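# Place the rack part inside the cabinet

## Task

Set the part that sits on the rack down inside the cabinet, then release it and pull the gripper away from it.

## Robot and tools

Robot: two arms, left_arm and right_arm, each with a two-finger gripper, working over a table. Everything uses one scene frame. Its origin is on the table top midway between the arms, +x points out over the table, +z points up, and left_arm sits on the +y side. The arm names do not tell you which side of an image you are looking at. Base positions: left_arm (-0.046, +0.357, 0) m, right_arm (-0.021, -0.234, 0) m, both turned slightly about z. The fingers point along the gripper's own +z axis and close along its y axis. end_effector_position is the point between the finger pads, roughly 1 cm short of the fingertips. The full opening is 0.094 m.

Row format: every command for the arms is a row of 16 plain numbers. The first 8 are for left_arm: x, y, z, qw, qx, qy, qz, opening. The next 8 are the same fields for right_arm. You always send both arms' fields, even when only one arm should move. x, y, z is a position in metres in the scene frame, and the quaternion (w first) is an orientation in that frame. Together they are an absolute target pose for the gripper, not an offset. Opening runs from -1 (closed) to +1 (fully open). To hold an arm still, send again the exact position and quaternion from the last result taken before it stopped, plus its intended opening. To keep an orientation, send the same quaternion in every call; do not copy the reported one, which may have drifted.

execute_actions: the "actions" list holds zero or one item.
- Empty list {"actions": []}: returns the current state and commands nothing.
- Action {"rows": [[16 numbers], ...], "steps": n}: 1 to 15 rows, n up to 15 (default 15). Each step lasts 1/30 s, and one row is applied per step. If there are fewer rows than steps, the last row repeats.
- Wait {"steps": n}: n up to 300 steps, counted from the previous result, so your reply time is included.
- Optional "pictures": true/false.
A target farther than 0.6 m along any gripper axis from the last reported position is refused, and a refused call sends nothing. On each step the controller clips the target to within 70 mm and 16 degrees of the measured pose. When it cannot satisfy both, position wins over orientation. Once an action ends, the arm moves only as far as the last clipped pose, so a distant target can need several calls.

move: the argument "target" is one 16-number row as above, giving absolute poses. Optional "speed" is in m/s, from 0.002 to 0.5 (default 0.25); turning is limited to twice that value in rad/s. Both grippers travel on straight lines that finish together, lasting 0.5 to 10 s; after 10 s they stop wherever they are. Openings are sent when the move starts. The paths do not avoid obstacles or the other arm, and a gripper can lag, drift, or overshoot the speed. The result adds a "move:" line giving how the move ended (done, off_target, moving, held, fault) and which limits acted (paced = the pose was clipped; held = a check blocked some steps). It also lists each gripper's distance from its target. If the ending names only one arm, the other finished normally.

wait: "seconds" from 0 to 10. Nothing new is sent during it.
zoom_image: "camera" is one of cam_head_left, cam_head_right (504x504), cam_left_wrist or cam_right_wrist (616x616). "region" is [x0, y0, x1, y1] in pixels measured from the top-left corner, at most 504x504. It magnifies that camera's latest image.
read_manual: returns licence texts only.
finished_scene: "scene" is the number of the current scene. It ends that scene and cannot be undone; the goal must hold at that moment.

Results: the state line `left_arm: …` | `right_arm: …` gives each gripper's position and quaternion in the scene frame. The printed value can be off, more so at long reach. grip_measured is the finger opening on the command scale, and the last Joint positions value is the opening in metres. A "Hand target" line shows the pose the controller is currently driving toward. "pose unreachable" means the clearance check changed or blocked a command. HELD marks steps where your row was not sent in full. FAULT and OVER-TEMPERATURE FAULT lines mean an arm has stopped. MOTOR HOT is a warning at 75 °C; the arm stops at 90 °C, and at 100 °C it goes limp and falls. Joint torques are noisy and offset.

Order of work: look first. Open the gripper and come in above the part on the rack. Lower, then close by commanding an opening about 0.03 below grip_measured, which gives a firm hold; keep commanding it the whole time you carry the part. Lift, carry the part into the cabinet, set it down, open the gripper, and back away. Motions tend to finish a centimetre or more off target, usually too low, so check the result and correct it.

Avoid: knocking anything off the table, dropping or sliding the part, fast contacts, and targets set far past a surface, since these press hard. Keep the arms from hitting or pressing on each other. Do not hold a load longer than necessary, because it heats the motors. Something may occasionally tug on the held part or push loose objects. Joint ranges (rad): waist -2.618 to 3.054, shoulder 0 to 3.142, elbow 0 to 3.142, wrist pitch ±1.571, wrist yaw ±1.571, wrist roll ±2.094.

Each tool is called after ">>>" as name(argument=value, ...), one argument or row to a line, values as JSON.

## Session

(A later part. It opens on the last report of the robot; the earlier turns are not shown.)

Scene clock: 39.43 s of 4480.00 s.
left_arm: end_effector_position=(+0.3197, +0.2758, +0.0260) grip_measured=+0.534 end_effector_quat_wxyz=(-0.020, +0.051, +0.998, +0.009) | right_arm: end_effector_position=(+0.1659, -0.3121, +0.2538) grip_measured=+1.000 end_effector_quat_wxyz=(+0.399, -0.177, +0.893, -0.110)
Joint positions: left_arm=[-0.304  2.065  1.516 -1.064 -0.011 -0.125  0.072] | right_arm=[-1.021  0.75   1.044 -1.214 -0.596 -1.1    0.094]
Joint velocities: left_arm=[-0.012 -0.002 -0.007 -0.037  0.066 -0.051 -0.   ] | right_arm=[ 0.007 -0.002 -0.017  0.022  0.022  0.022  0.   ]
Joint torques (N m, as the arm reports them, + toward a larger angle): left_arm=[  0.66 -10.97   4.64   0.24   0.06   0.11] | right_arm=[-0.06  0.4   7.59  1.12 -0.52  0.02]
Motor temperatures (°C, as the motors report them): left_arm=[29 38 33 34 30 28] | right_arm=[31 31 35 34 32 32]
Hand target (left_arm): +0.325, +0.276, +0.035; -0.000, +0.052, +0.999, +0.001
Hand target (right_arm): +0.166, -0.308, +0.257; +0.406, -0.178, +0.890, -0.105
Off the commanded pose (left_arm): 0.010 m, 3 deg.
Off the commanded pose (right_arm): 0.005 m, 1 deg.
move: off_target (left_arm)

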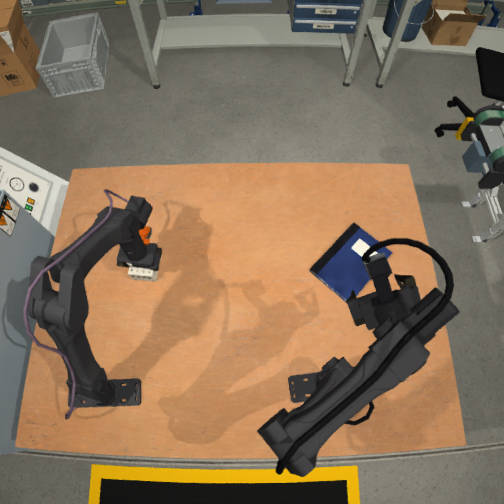

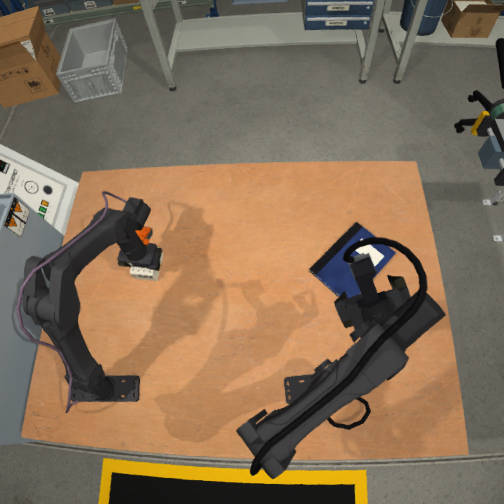

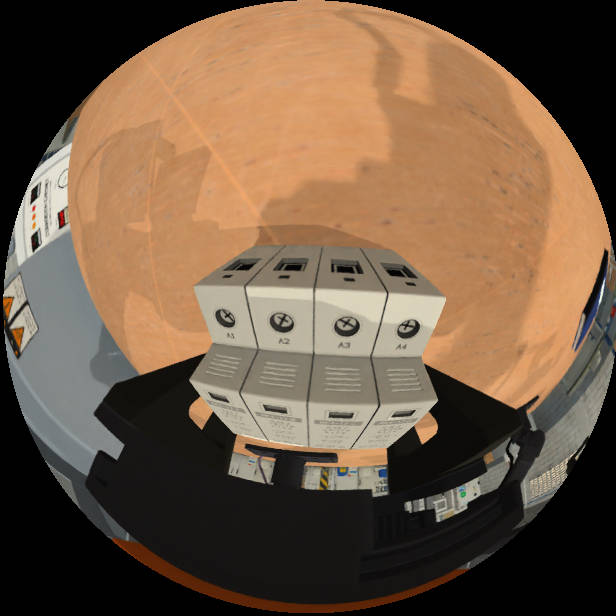

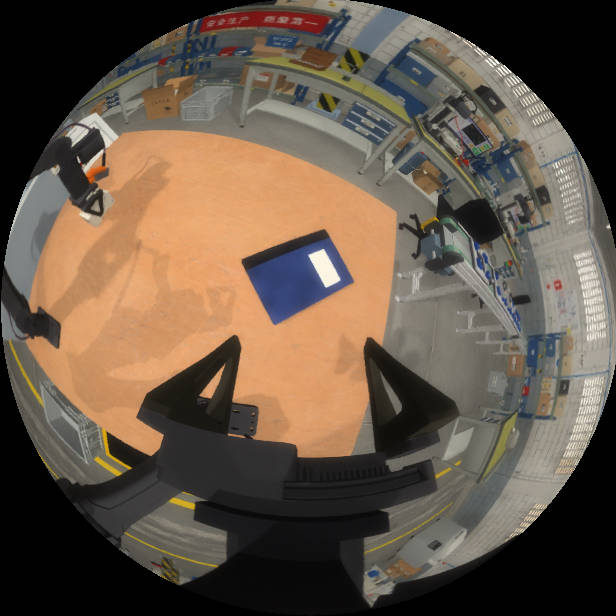

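>>> move(
  target=[0.30,0.28,0.30,0,0,1,0,0.5,0.166,-0.308,0.257,0.406,-0.178,0.890,-0.105,1],
  speed=0.2,
)

>>> move(
  target=[0.22,0.38,0.33,0,-0.707,0.707,0,0.5,0.166,-0.308,0.257,0.406,-0.178,0.890,-0.105,1],
  speed=0.2,
)

Scene clock: 43.50 s of 4480.00 s.
left_arm: end_effector_position=(+0.3000, +0.2800, +0.2796) grip_measured=+0.533 end_effector_quat_wxyz=(+0.161, +0.010, +0.986, -0.031) | right_arm: end_effector_position=(+0.1659, -0.3121, +0.2538) grip_measured=+1.000 end_effector_quat_wxyz=(+0.399, -0.177, +0.893, -0.110)
Joint positions: left_arm=[-0.304  1.729  2.056 -1.568 -0.009 -0.206  0.072] | right_arm=[-1.021  0.75   1.044 -1.214 -0.597 -1.1    0.094]
Joint velocities: left_arm=[-0.017 -0.007 -0.007  0.066  0.066 -0.037 -0.001] | right_arm=[ 0.017  0.022  0.012  0.037  0.037 -0.066  0.   ]
Joint torques (N m, as the arm reports them, + toward a larger angle): left_arm=[ 0.09 -8.09  7.65  0.66 -0.02 -0.08] | right_arm=[-0.1   0.37  7.52  1.1  -0.54  0.01]
Motor temperatures (°C, as the motors report them): left_arm=[29 39 33 34 30 28] | right_arm=[31 31 35 34 32 32]
Hand target (left_arm): +0.298, +0.280, +0.301; +0.192, +0.004, +0.981, -0.041
Hand target (right_arm): +0.166, -0.308, +0.257; +0.406, -0.178, +0.890, -0.105
Off the commanded pose (left_arm): 0.020 m, 19 deg; orientation clipped at the last step of the last action.
Off the commanded pose (right_arm): 0.005 m, 1 deg.
joint sent to its limit (left arm) — the command would take joint 4 (wrist pitch) past its lower limit, so that joint was sent only as far as its limit.
move: off_target (left_arm); limits=paced

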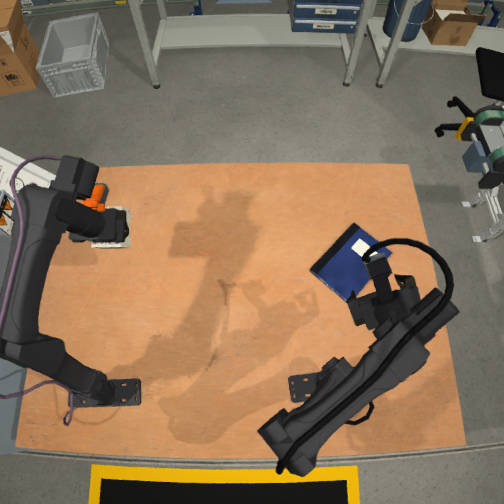

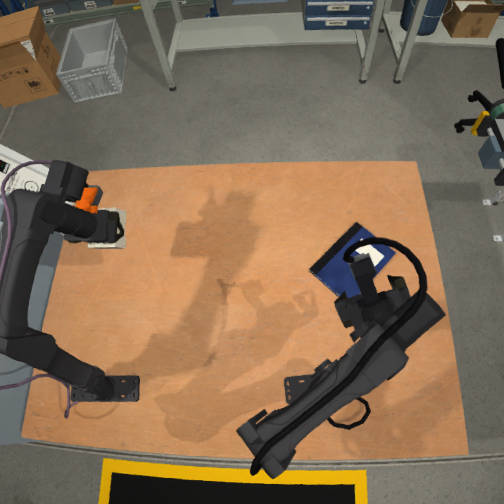

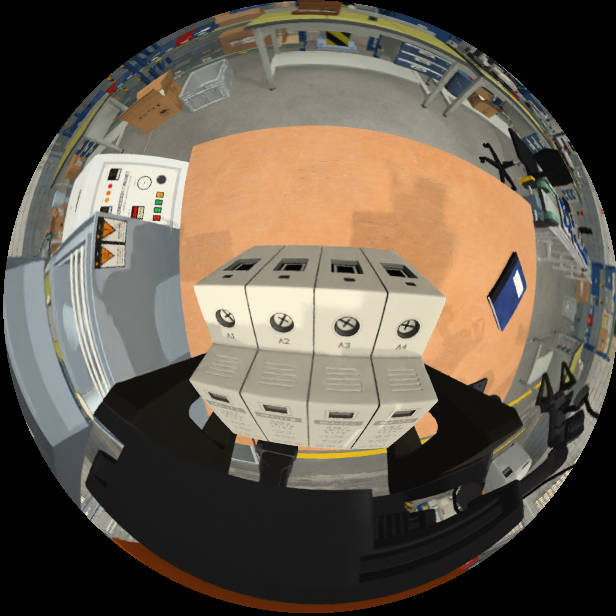

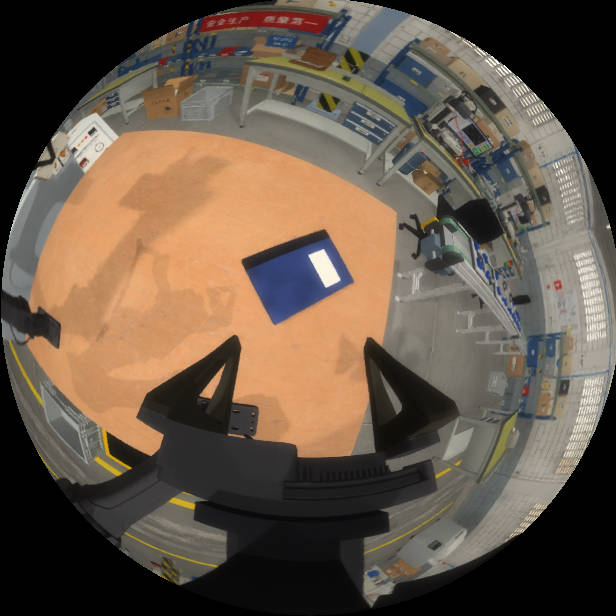

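Scene clock: 48.27 s of 4480.00 s.
left_arm: end_effector_position=(+0.2227, +0.3774, +0.3074) grip_measured=+0.532 end_effector_quat_wxyz=(+0.164, -0.679, +0.703, -0.136) | right_arm: end_effector_position=(+0.1659, -0.3121, +0.2538) grip_measured=+1.000 end_effector_quat_wxyz=(+0.399, -0.177, +0.893, -0.110)
Joint positions: left_arm=[-0.006  1.373  1.799 -1.568 -0.002 -1.466  0.072] | right_arm=[-1.021  0.75   1.044 -1.214 -0.597 -1.1    0.094]
Joint velocities: left_arm=[-0.012  0.012  0.007  0.022  0.051  0.037 -0.001] | right_arm=[-0.017 -0.007  0.002  0.022 -0.007  0.007  0.   ]
Joint torques (N m, as the arm reports them, + toward a larger angle): left_arm=[ 0.75 -5.33  8.05  0.81 -0.04 -0.03] | right_arm=[-0.03  0.38  7.5   1.11 -0.54  0.01]
Motor temperatures (°C, as the motors report them): left_arm=[29 39 34 34 30 28] | right_arm=[31 31 35 35 32 32]
Hand target (left_arm): +0.218, +0.380, +0.330; -0.193, +0.679, -0.689, +0.161
Hand target (right_arm): +0.166, -0.308, +0.257; +0.406, -0.178, +0.890, -0.105
Off the commanded pose (left_arm): 0.023 m, 25 deg; orientation clipped at the last step of the last action.
Off the commanded pose (right_arm): 0.005 m, 1 deg.
joint sent to its limit (left arm) — the command would take joint 4 (wrist pitch) past its lower limit, so that joint was sent only as far as its limit.
move: off_target (left_arm); limits=paced

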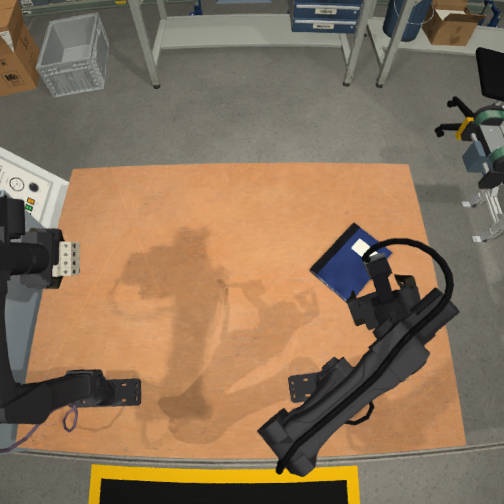

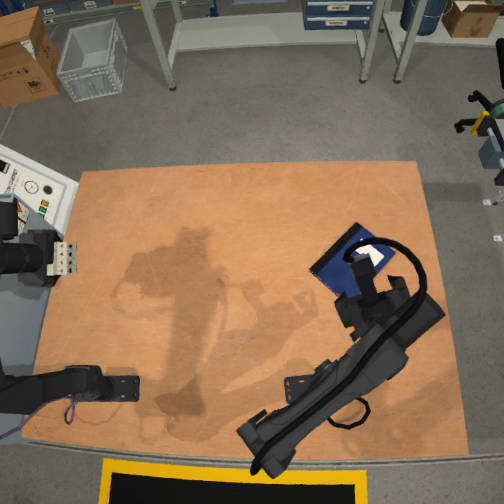

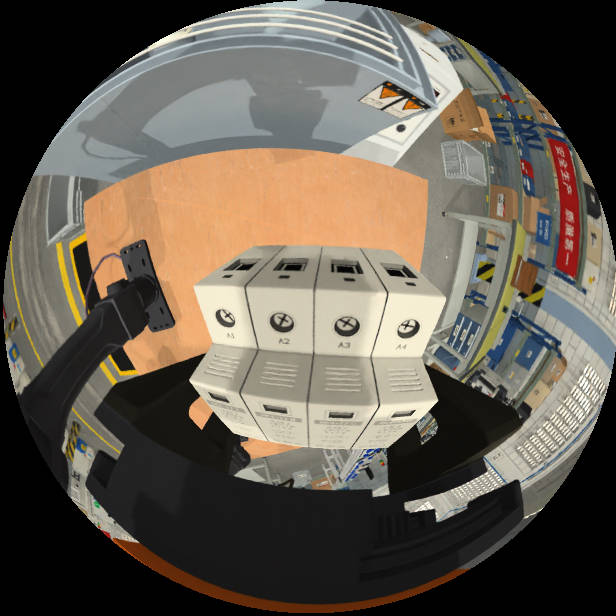

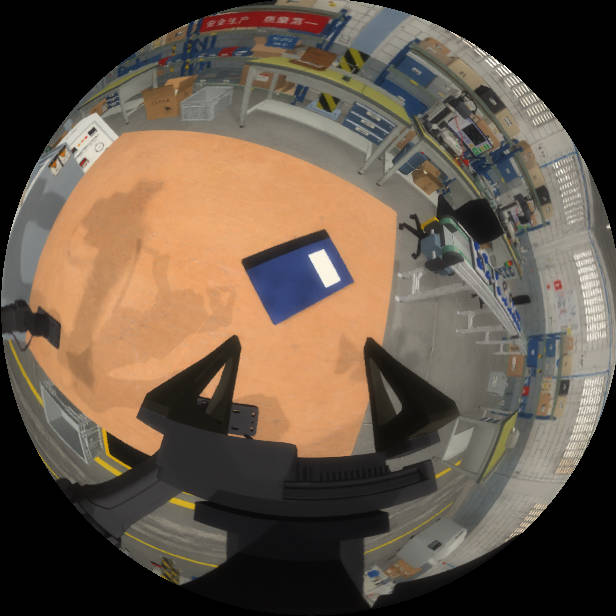

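>>> move(
  target=[0.2,0.40,0.45,0.354,-0.354,0.854,0.147,0.5,0.166,-0.308,0.257,0.406,-0.178,0.890,-0.105,1],
  speed=0.2,
)

Scene clock: 55.30 s of 4480.00 s.
left_arm: end_effector_position=(+0.2120, +0.3890, +0.4255) grip_measured=+0.533 end_effector_quat_wxyz=(+0.439, -0.294, +0.845, +0.077) | right_arm: end_effector_position=(+0.1659, -0.3121, +0.2538) grip_measured=+1.000 end_effector_quat_wxyz=(+0.399, -0.177, +0.893, -0.110)
Joint positions: left_arm=[-0.357  1.311  2.058 -1.567 -0.602 -0.706  0.072] | right_arm=[-1.021  0.75   1.044 -1.214 -0.597 -1.1    0.094]
Joint velocities: left_arm=[-0.012 -0.002 -0.002  0.066 -0.037  0.037  0.001] | right_arm=[-0.032  0.007 -0.012 -0.037 -0.022  0.022  0.   ]
Joint torques (N m, as the arm reports them, + toward a larger angle): left_arm=[-0.78 -3.74  6.83  1.13 -0.76  0.11] | right_arm=[-0.11  0.31  7.58  1.1  -0.53  0.01]
Motor temperatures (°C, as the motors report them): left_arm=[29 37 34 35 30 28] | right_arm=[31 31 35 35 32 32]
Hand target (left_arm): +0.198, +0.399, +0.448; +0.473, -0.300, +0.824, +0.084
Hand target (right_arm): +0.166, -0.308, +0.257; +0.406, -0.178, +0.890, -0.105
Off the commanded pose (left_arm): 0.029 m, 14 deg.
Off the commanded pose (right_arm): 0.005 m, 1 deg.
joint sent to its limit (left arm) — the command would take joint 4 (wrist pitch) past its lower limit, so that joint was sent only as far as its limit.
After step 90, 0.90 s passed at rest.
move: off_target (left_arm)

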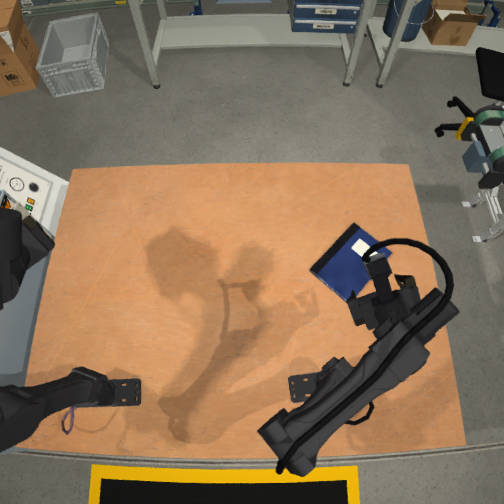

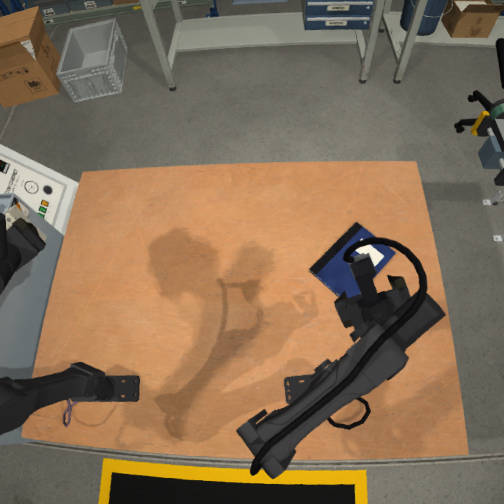

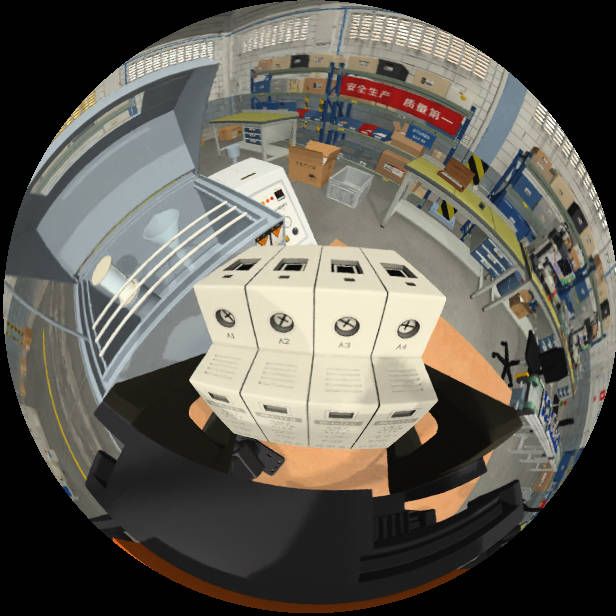

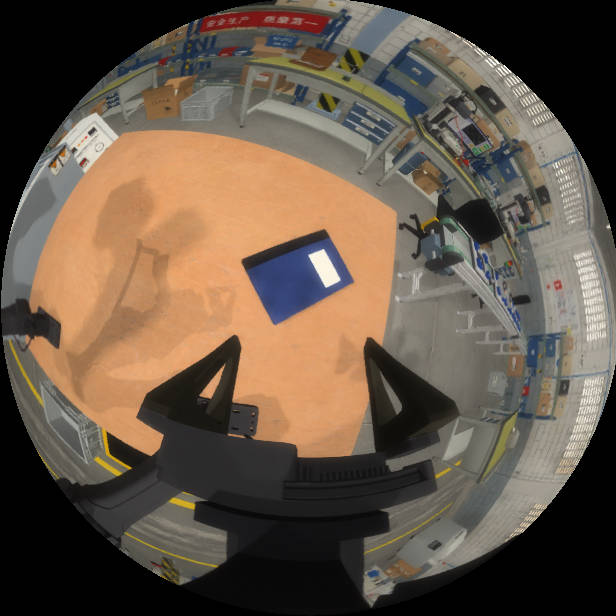

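>>> zoom_image(
  camera="cam_left_wrist",
  region=[20, 60, 320, 400],
)

Region (20, 60, 320, 400) of cam_left_wrist's 616x616 image, scaled by 1.482, with more detail than that image has; it fills the left 445 columns of this view, and the rest is white.

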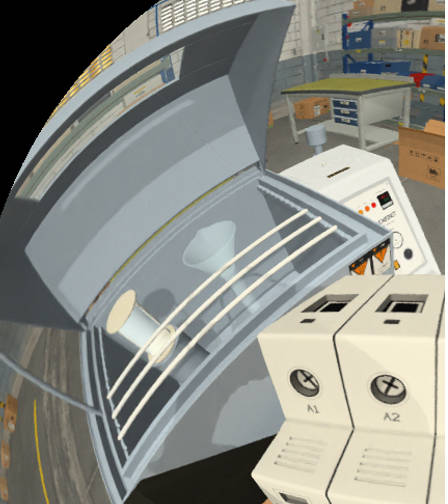

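>>> move(
  target=[0.06,0.52,0.50,0.378,-0.509,0.726,0.265,0.5,0.166,-0.308,0.257,0.406,-0.178,0.890,-0.105,1],
  speed=0.12,
)

Scene clock: 62.07 s of 4480.00 s.
left_arm: end_effector_position=(+0.0655, +0.5215, +0.4898) grip_measured=+0.533 end_effector_quat_wxyz=(+0.464, -0.458, +0.715, +0.251) | right_arm: end_effector_position=(+0.1659, -0.3121, +0.2538) grip_measured=+1.000 end_effector_quat_wxyz=(+0.399, -0.177, +0.893, -0.110)
Joint positions: left_arm=[ 0.517  1.154  2.213 -1.566 -0.42  -0.296  0.072] | right_arm=[-1.021  0.75   1.044 -1.214 -0.597 -1.1    0.094]
Joint velocities: left_arm=[ 0.007 -0.002 -0.012  0.037  0.081 -0.022  0.001] | right_arm=[ 0.002  0.012 -0.007 -0.095 -0.051  0.007  0.   ]
Joint torques (N m, as the arm reports them, + toward a larger angle): left_arm=[ 0.76  0.91  5.59  1.42 -0.26  0.11] | right_arm=[-0.1   0.39  7.57  1.11 -0.54  0.  ]
Motor temperatures (°C, as the motors report them): left_arm=[29 36 34 36 31 28] | right_arm=[31 31 35 35 32 32]
Hand target (left_arm): +0.058, +0.521, +0.500; +0.474, -0.458, +0.705, +0.261
Hand target (right_arm): +0.166, -0.308, +0.257; +0.406, -0.178, +0.890, -0.105
Off the commanded pose (left_arm): 0.012 m, 12 deg.
Off the commanded pose (right_arm): 0.005 m, 1 deg.
joint sent to its limit (left arm) — the command would take joint 4 (wrist pitch) past its lower limit, so that joint was sent only as far as its limit.
After step 90, 0.53 s passed at rest.
move: off_target (left_arm)

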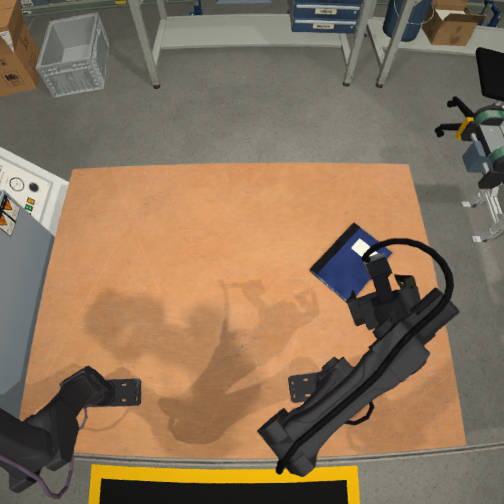

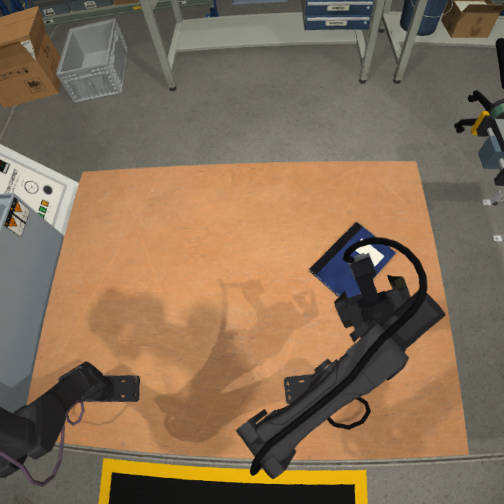

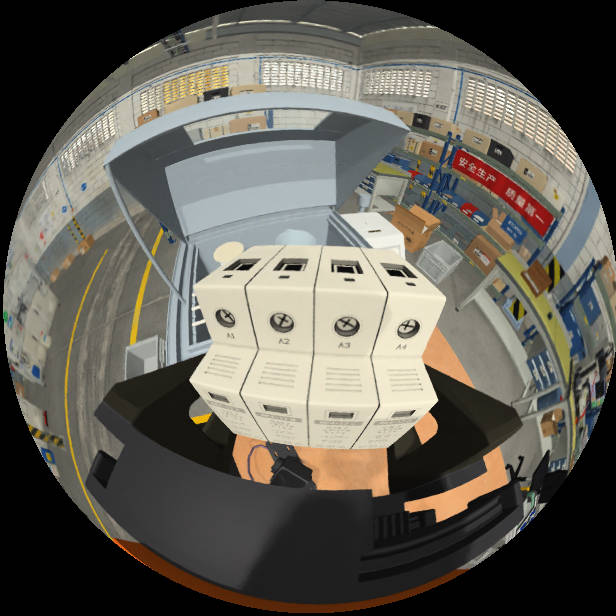

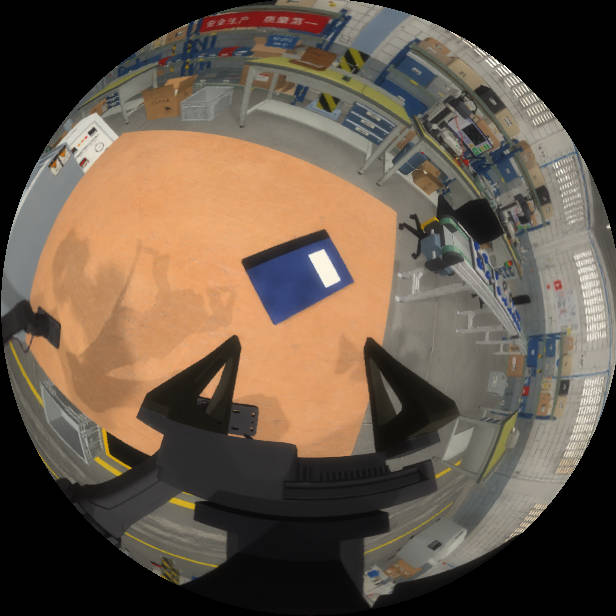

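>>> move(
  target=[0.17,0.52,0.47,0.30,0,0.954,0,0.5,0.166,-0.308,0.257,0.406,-0.178,0.890,-0.105,1],
  speed=0.12,
)

Scene clock: 69.00 s of 4480.00 s.
left_arm: end_effector_position=(+0.1668, +0.5346, +0.4531) grip_measured=+0.533 end_effector_quat_wxyz=(+0.432, -0.075, +0.887, +0.144) | right_arm: end_effector_position=(+0.1659, -0.3121, +0.2538) grip_measured=+1.000 end_effector_quat_wxyz=(+0.399, -0.177, +0.893, -0.110)
Joint positions: left_arm=[ 0.899  1.404  2.261 -1.566  0.452  0.596  0.072] | right_arm=[-1.021  0.75   1.044 -1.214 -0.597 -1.1    0.094]
Joint velocities: left_arm=[-0.012  0.007  0.002 -0.066 -0.037 -0.007  0.001] | right_arm=[ 0.007 -0.007 -0.002 -0.051  0.037  0.022  0.   ]
Joint torques (N m, as the arm reports them, + toward a larger angle): left_arm=[-0.57 -2.47  6.6   1.27  0.51  0.1 ] | right_arm=[-0.07  0.36  7.56  1.12 -0.54  0.02]
Motor temperatures (°C, as the motors report them): left_arm=[29 35 34 37 31 28] | right_arm=[31 31 35 35 32 32]
Hand target (left_arm): +0.169, +0.522, +0.469; +0.456, -0.050, +0.876, +0.146
Hand target (right_arm): +0.166, -0.308, +0.257; +0.406, -0.178, +0.890, -0.105
Off the commanded pose (left_arm): 0.023 m, 25 deg; orientation clipped at the last step of the last action.
Off the commanded pose (right_arm): 0.005 m, 1 deg.
joint sent to its limit (left arm) — the command would take joint 4 (wrist pitch) past its lower limit, so that joint was sent only as far as its limit.
move: off_target (left_arm); limits=paced

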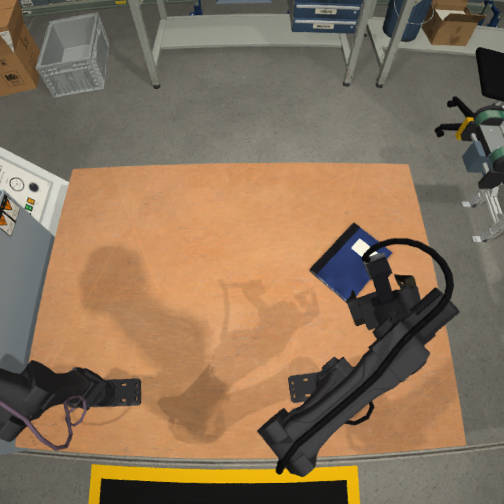

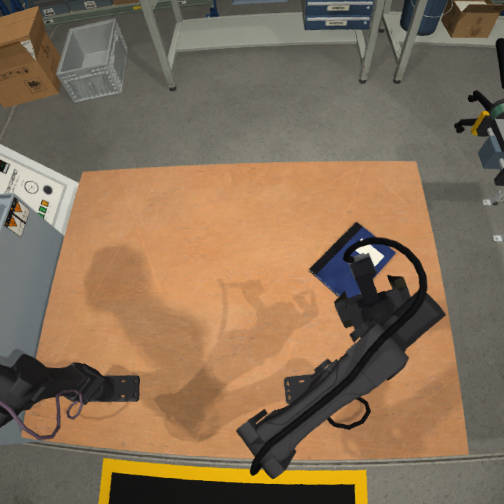

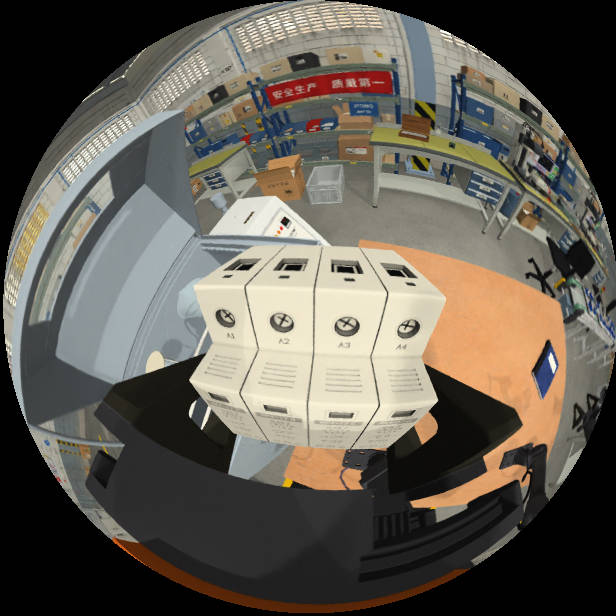

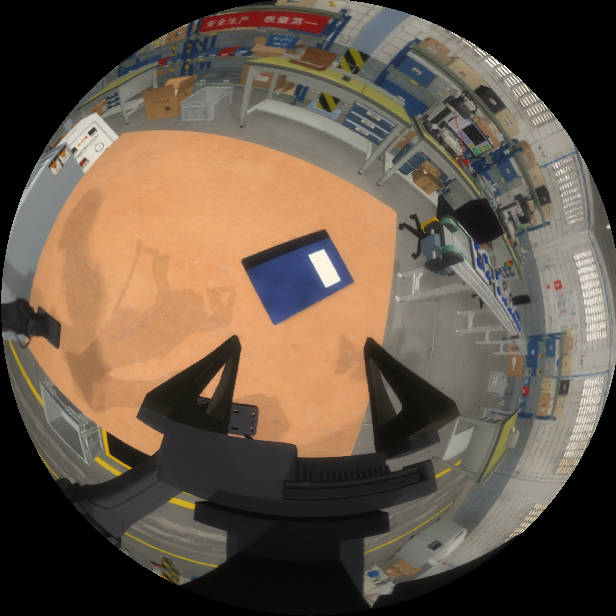

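>>> move(
  target=[0.03,0.50,0.50,0.464,-0.458,0.715,0.251,0.5,0.25,0.12,0.45,0.400,-0.444,0.768,0.231,1],
  speed=0.3,
)

>>> zoom_image(
  camera="cam_right_wrist",
  region=[100, 100, 450, 400],
)

Scene clock: 73.53 s of 4480.00 s.
left_arm: end_effector_position=(+0.0365, +0.5098, +0.4870) grip_measured=+0.533 end_effector_quat_wxyz=(+0.463, -0.455, +0.717, +0.253) | right_arm: end_effector_position=(+0.2597, +0.1160, +0.4503) grip_measured=+1.000 end_effector_quat_wxyz=(+0.421, -0.437, +0.760, +0.232)
Joint positions: left_arm=[ 1.04   1.076  2.184 -1.566  0.046 -0.042  0.072] | right_arm=[ 0.721  1.985  2.84  -1.432 -0.168 -0.125  0.094]
Joint velocities: left_arm=[ 0.007 -0.022 -0.002  0.051  0.037  0.051  0.   ] | right_arm=[-0.027  0.022  0.002 -0.051 -0.037 -0.007  0.   ]
Joint torques (N m, as the arm reports them, + toward a larger angle): left_arm=[-0.38  0.14  5.28  1.5  -0.09 -0.05] | right_arm=[ 0.48 -6.64  7.42  1.46 -0.18  0.04]
Motor temperatures (°C, as the motors report them): left_arm=[29 34 34 37 31 28] | right_arm=[31 31 35 35 32 32]
Hand target (left_arm): +0.030, +0.498, +0.500; +0.483, -0.449, +0.703, +0.264
Hand target (right_arm): +0.257, +0.118, +0.450; +0.418, -0.438, +0.760, +0.238
Off the commanded pose (left_arm): 0.017 m, 1 deg.
Off the commanded pose (right_arm): 0.010 m, 3 deg.
elbow stopped short (right arm): the move would have taken joint 3 (elbow) straighter than the controller allows; a more bent joint 3 avoids this.
joint sent to its limit (left arm) — the command would take joint 4 (wrist pitch) past its lower limit, so that joint was sent only as far as its limit.
move: off_target (left_arm, right_arm)

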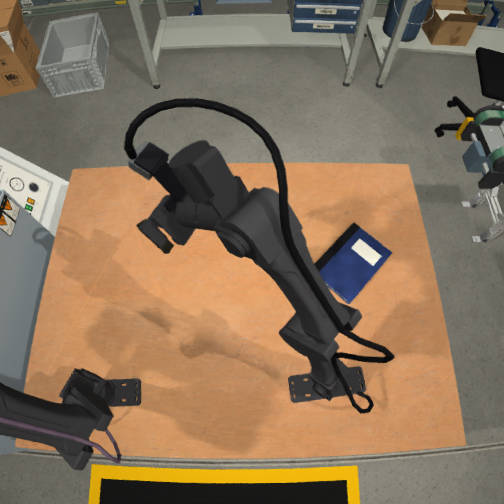

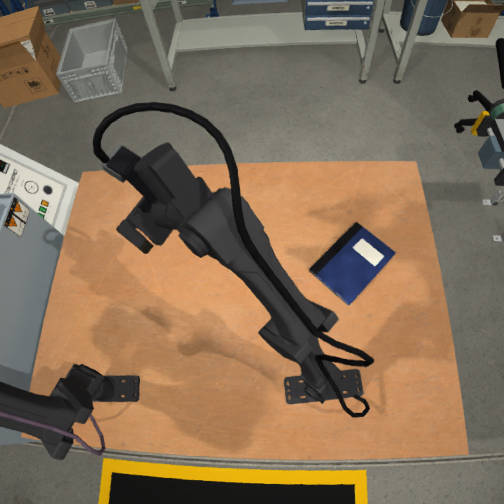

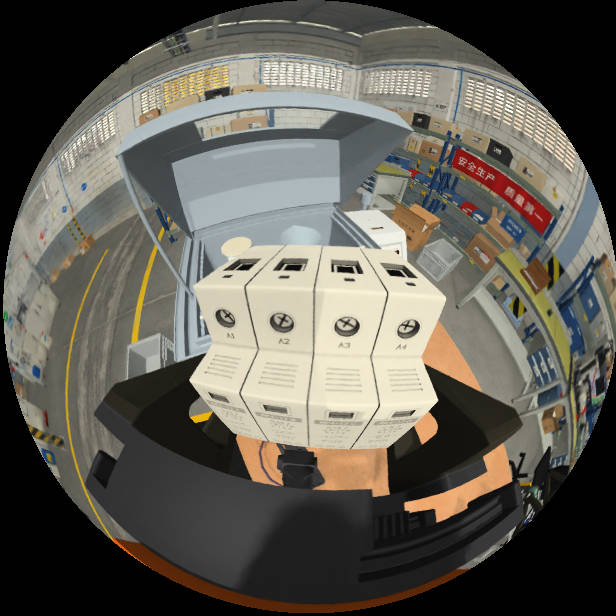

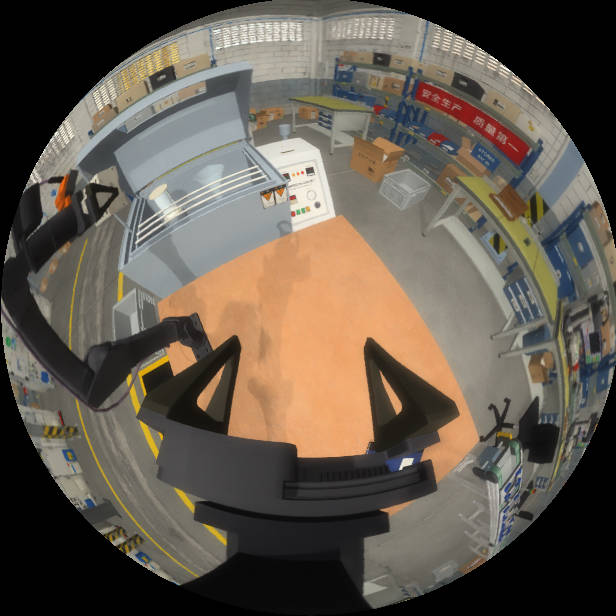

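Region (100, 100, 450, 400) of cam_right_wrist's 616x616 image, scaled by 1.440, with more detail than that image has; it fills the top 432 rows of this view, and the rest is white.

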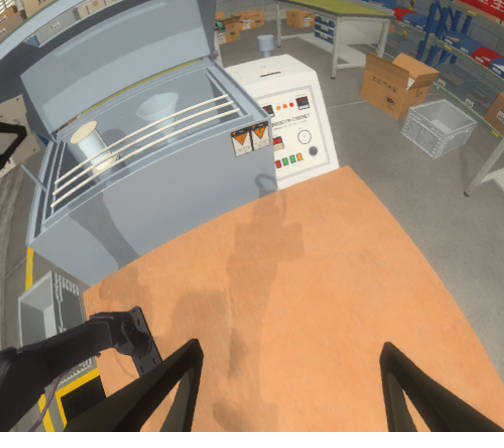

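>>> move(
  target=[0.2,0.59,0.40,0,-0.707,0.707,0,0.5,0.25,0.12,0.45,0.400,-0.444,0.768,0.231,1],
  speed=0.12,
)

>>> zoom_image(
  camera="cam_right_wrist",
  region=[60, 60, 360, 320],
)

Scene clock: 89.73 s of 4480.00 s.
left_arm: end_effector_position=(+0.2059, +0.5935, +0.3767) grip_measured=+0.533 end_effector_quat_wxyz=(+0.315, -0.655, +0.687, -0.001) | right_arm: end_effector_position=(+0.2531, +0.1187, +0.4474) grip_measured=+1.000 end_effector_quat_wxyz=(+0.412, -0.440, +0.762, +0.235)
Joint positions: left_arm=[ 0.67   1.63   2.266 -1.567 -0.008 -0.775  0.072] | right_arm=[ 0.737  1.985  2.84  -1.446 -0.166 -0.116  0.094]
Joint velocities: left_arm=[-0.012 -0.017 -0.012  0.037 -0.022 -0.051  0.   ] | right_arm=[-0.017 -0.007 -0.007 -0.022 -0.037 -0.007  0.   ]
Joint torques (N m, as the arm reports them, + toward a larger angle): left_arm=[ 0.82 -5.86  7.65  1.08 -0.02 -0.01] | right_arm=[ 0.77 -6.95  7.45  1.44 -0.03  0.07]
Motor temperatures (°C, as the motors report them): left_arm=[29 34 34 38 30 28] | right_arm=[31 33 35 37 32 32]
Hand target (left_arm): +0.200, +0.592, +0.397; -0.345, +0.654, -0.673, +0.003
Hand target (right_arm): +0.250, +0.120, +0.449; +0.414, -0.439, +0.761, +0.237
Off the commanded pose (left_arm): 0.024 m, 37 deg; orientation clipped at the last step of the last action.
Off the commanded pose (right_arm): 0.004 m, 2 deg.
elbow stopped short (right arm): the move would have taken joint 3 (elbow) straighter than the controller allows; a more bent joint 3 avoids this.
joint sent to its limit (left arm) — the command would take joint 4 (wrist pitch) past its lower limit, so that joint was sent only as far as its limit.
After step 90, 7.37 s passed at rest.
move: off_target (left_arm); limits=paced

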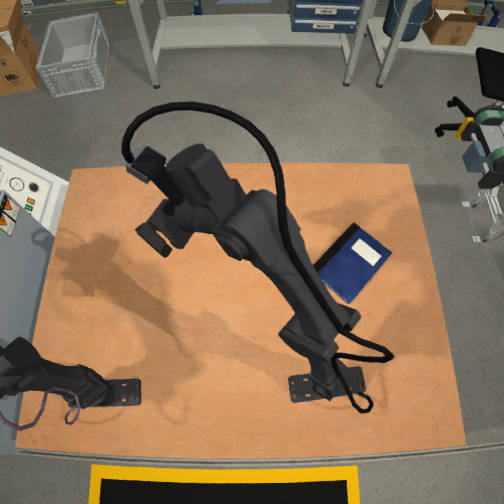

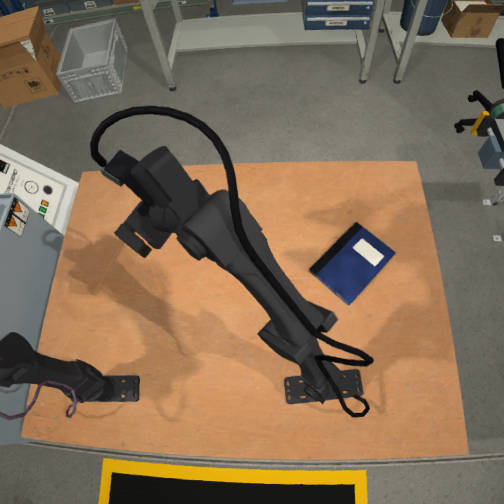

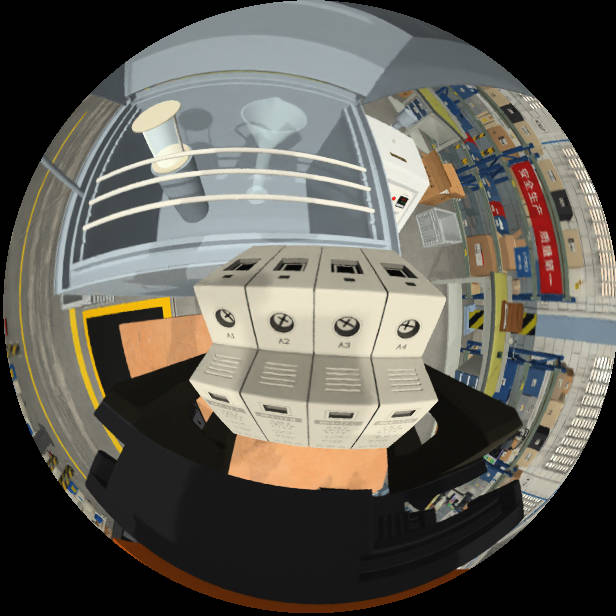

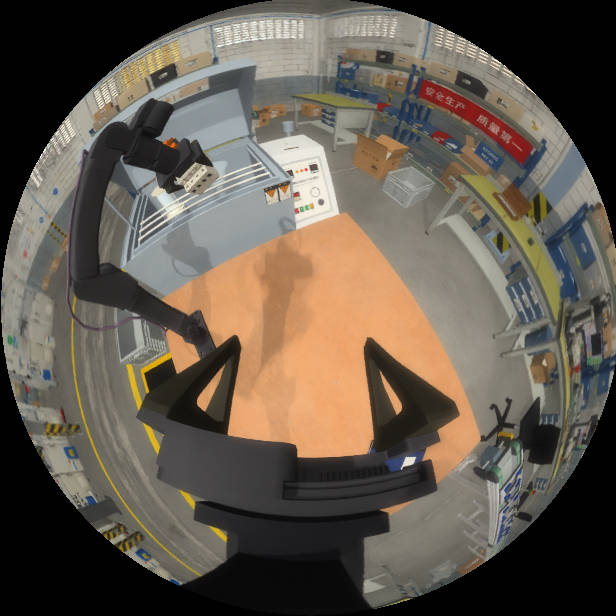

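Region (60, 60, 360, 320) of cam_right_wrist's 616x616 image, scaled by 1.680, with more detail than that image has; it fills the top 437 rows of this view, and the rest is white.

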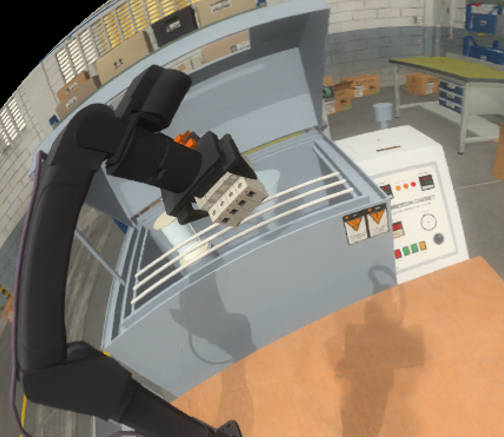

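>>> move(
  target=[0.2,0.67,0.35,0.156,-0.439,0.881,0.078,0.5,0.25,0.12,0.45,0.400,-0.444,0.768,0.231,1],
  speed=0.08,
)

>>> zoom_image(
  camera="cam_right_wrist",
  region=[60, 60, 360, 320],
)

Scene clock: 97.67 s of 4480.00 s.
left_arm: end_effector_position=(+0.2049, +0.6690, +0.3251) grip_measured=+0.533 end_effector_quat_wxyz=(+0.228, -0.433, +0.866, +0.102) | right_arm: end_effector_position=(+0.2529, +0.1185, +0.4469) grip_measured=+1.000 end_effector_quat_wxyz=(+0.411, -0.440, +0.763, +0.235)
Joint positions: left_arm=[ 0.816  1.855  2.357 -1.567  0.004 -0.036  0.072] | right_arm=[ 0.737  1.985  2.84  -1.448 -0.166 -0.116  0.094]
Joint velocities: left_arm=[-0.012  0.002  0.007 -0.007 -0.007  0.022 -0.001] | right_arm=[-0.022 -0.007 -0.002 -0.051 -0.095  0.125  0.   ]
Joint torques (N m, as the arm reports them, + toward a larger angle): left_arm=[ 0.7  -8.38  8.    0.9  -0.11  0.1 ] | right_arm=[ 0.77 -6.99  7.45  1.47 -0.05  0.06]
Motor temperatures (°C, as the motors report them): left_arm=[29 35 35 38 30 28] | right_arm=[31 33 35 37 32 32]
Hand target (left_arm): +0.198, +0.670, +0.348; +0.255, -0.429, +0.858, +0.123
Hand target (right_arm): +0.250, +0.120, +0.449; +0.413, -0.439, +0.762, +0.237
Off the commanded pose (left_arm): 0.025 m, 9 deg.
Off the commanded pose (right_arm): 0.005 m, 2 deg.
elbow stopped short (right arm): the move would have taken joint 3 (elbow) straighter than the controller allows; a more bent joint 3 avoids this.
joint sent to its limit (left arm) — the command would take joint 4 (wrist pitch) past its lower limit, so that joint was sent only as far as its limit.
After step 90, 0.27 s passed at rest.
move: off_target (left_arm)

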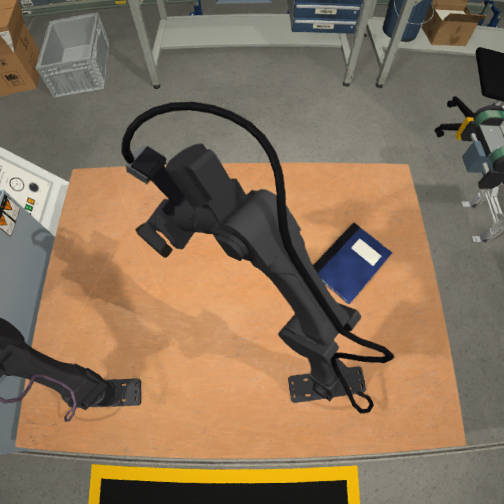

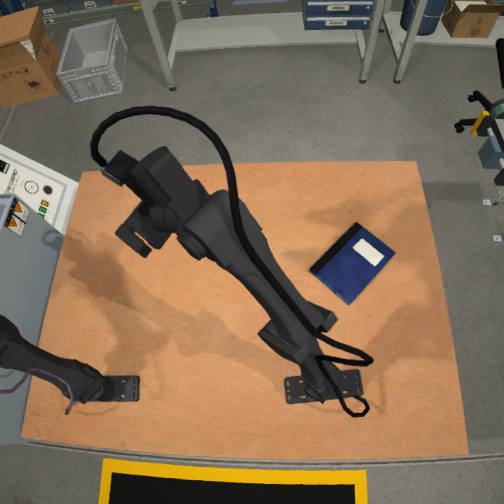

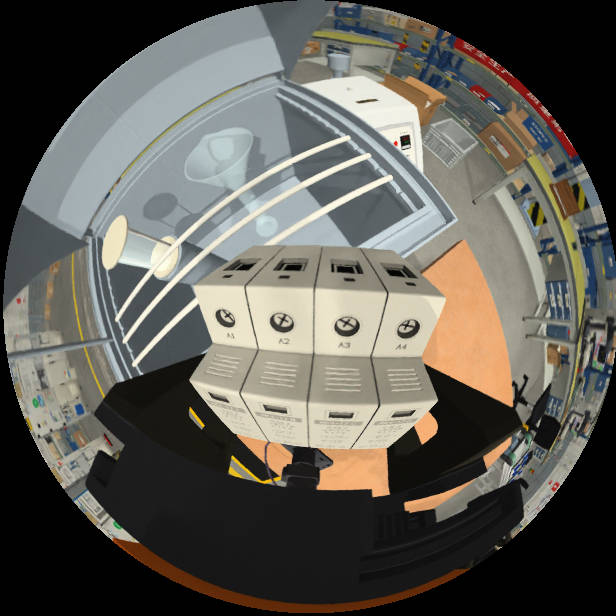

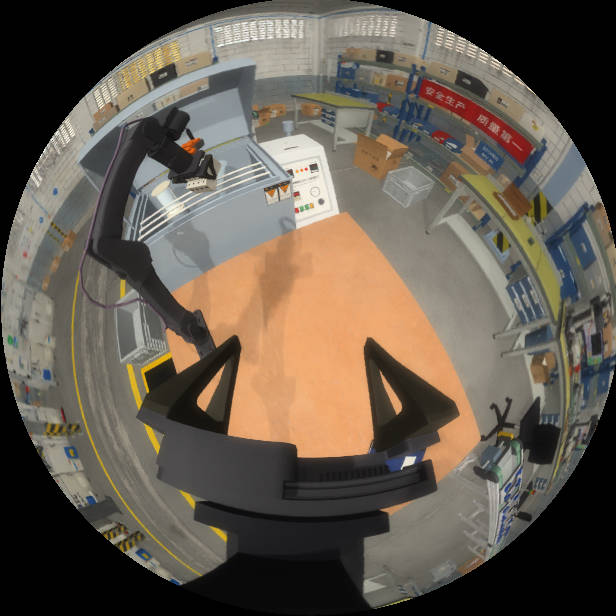

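Region (60, 60, 360, 320) of cam_right_wrist's 616x616 image, scaled by 1.680, with more detail than that image has; it fills the top 437 rows of this view, and the rest is white.

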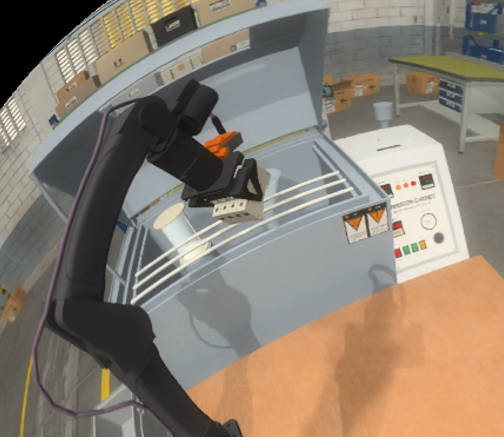

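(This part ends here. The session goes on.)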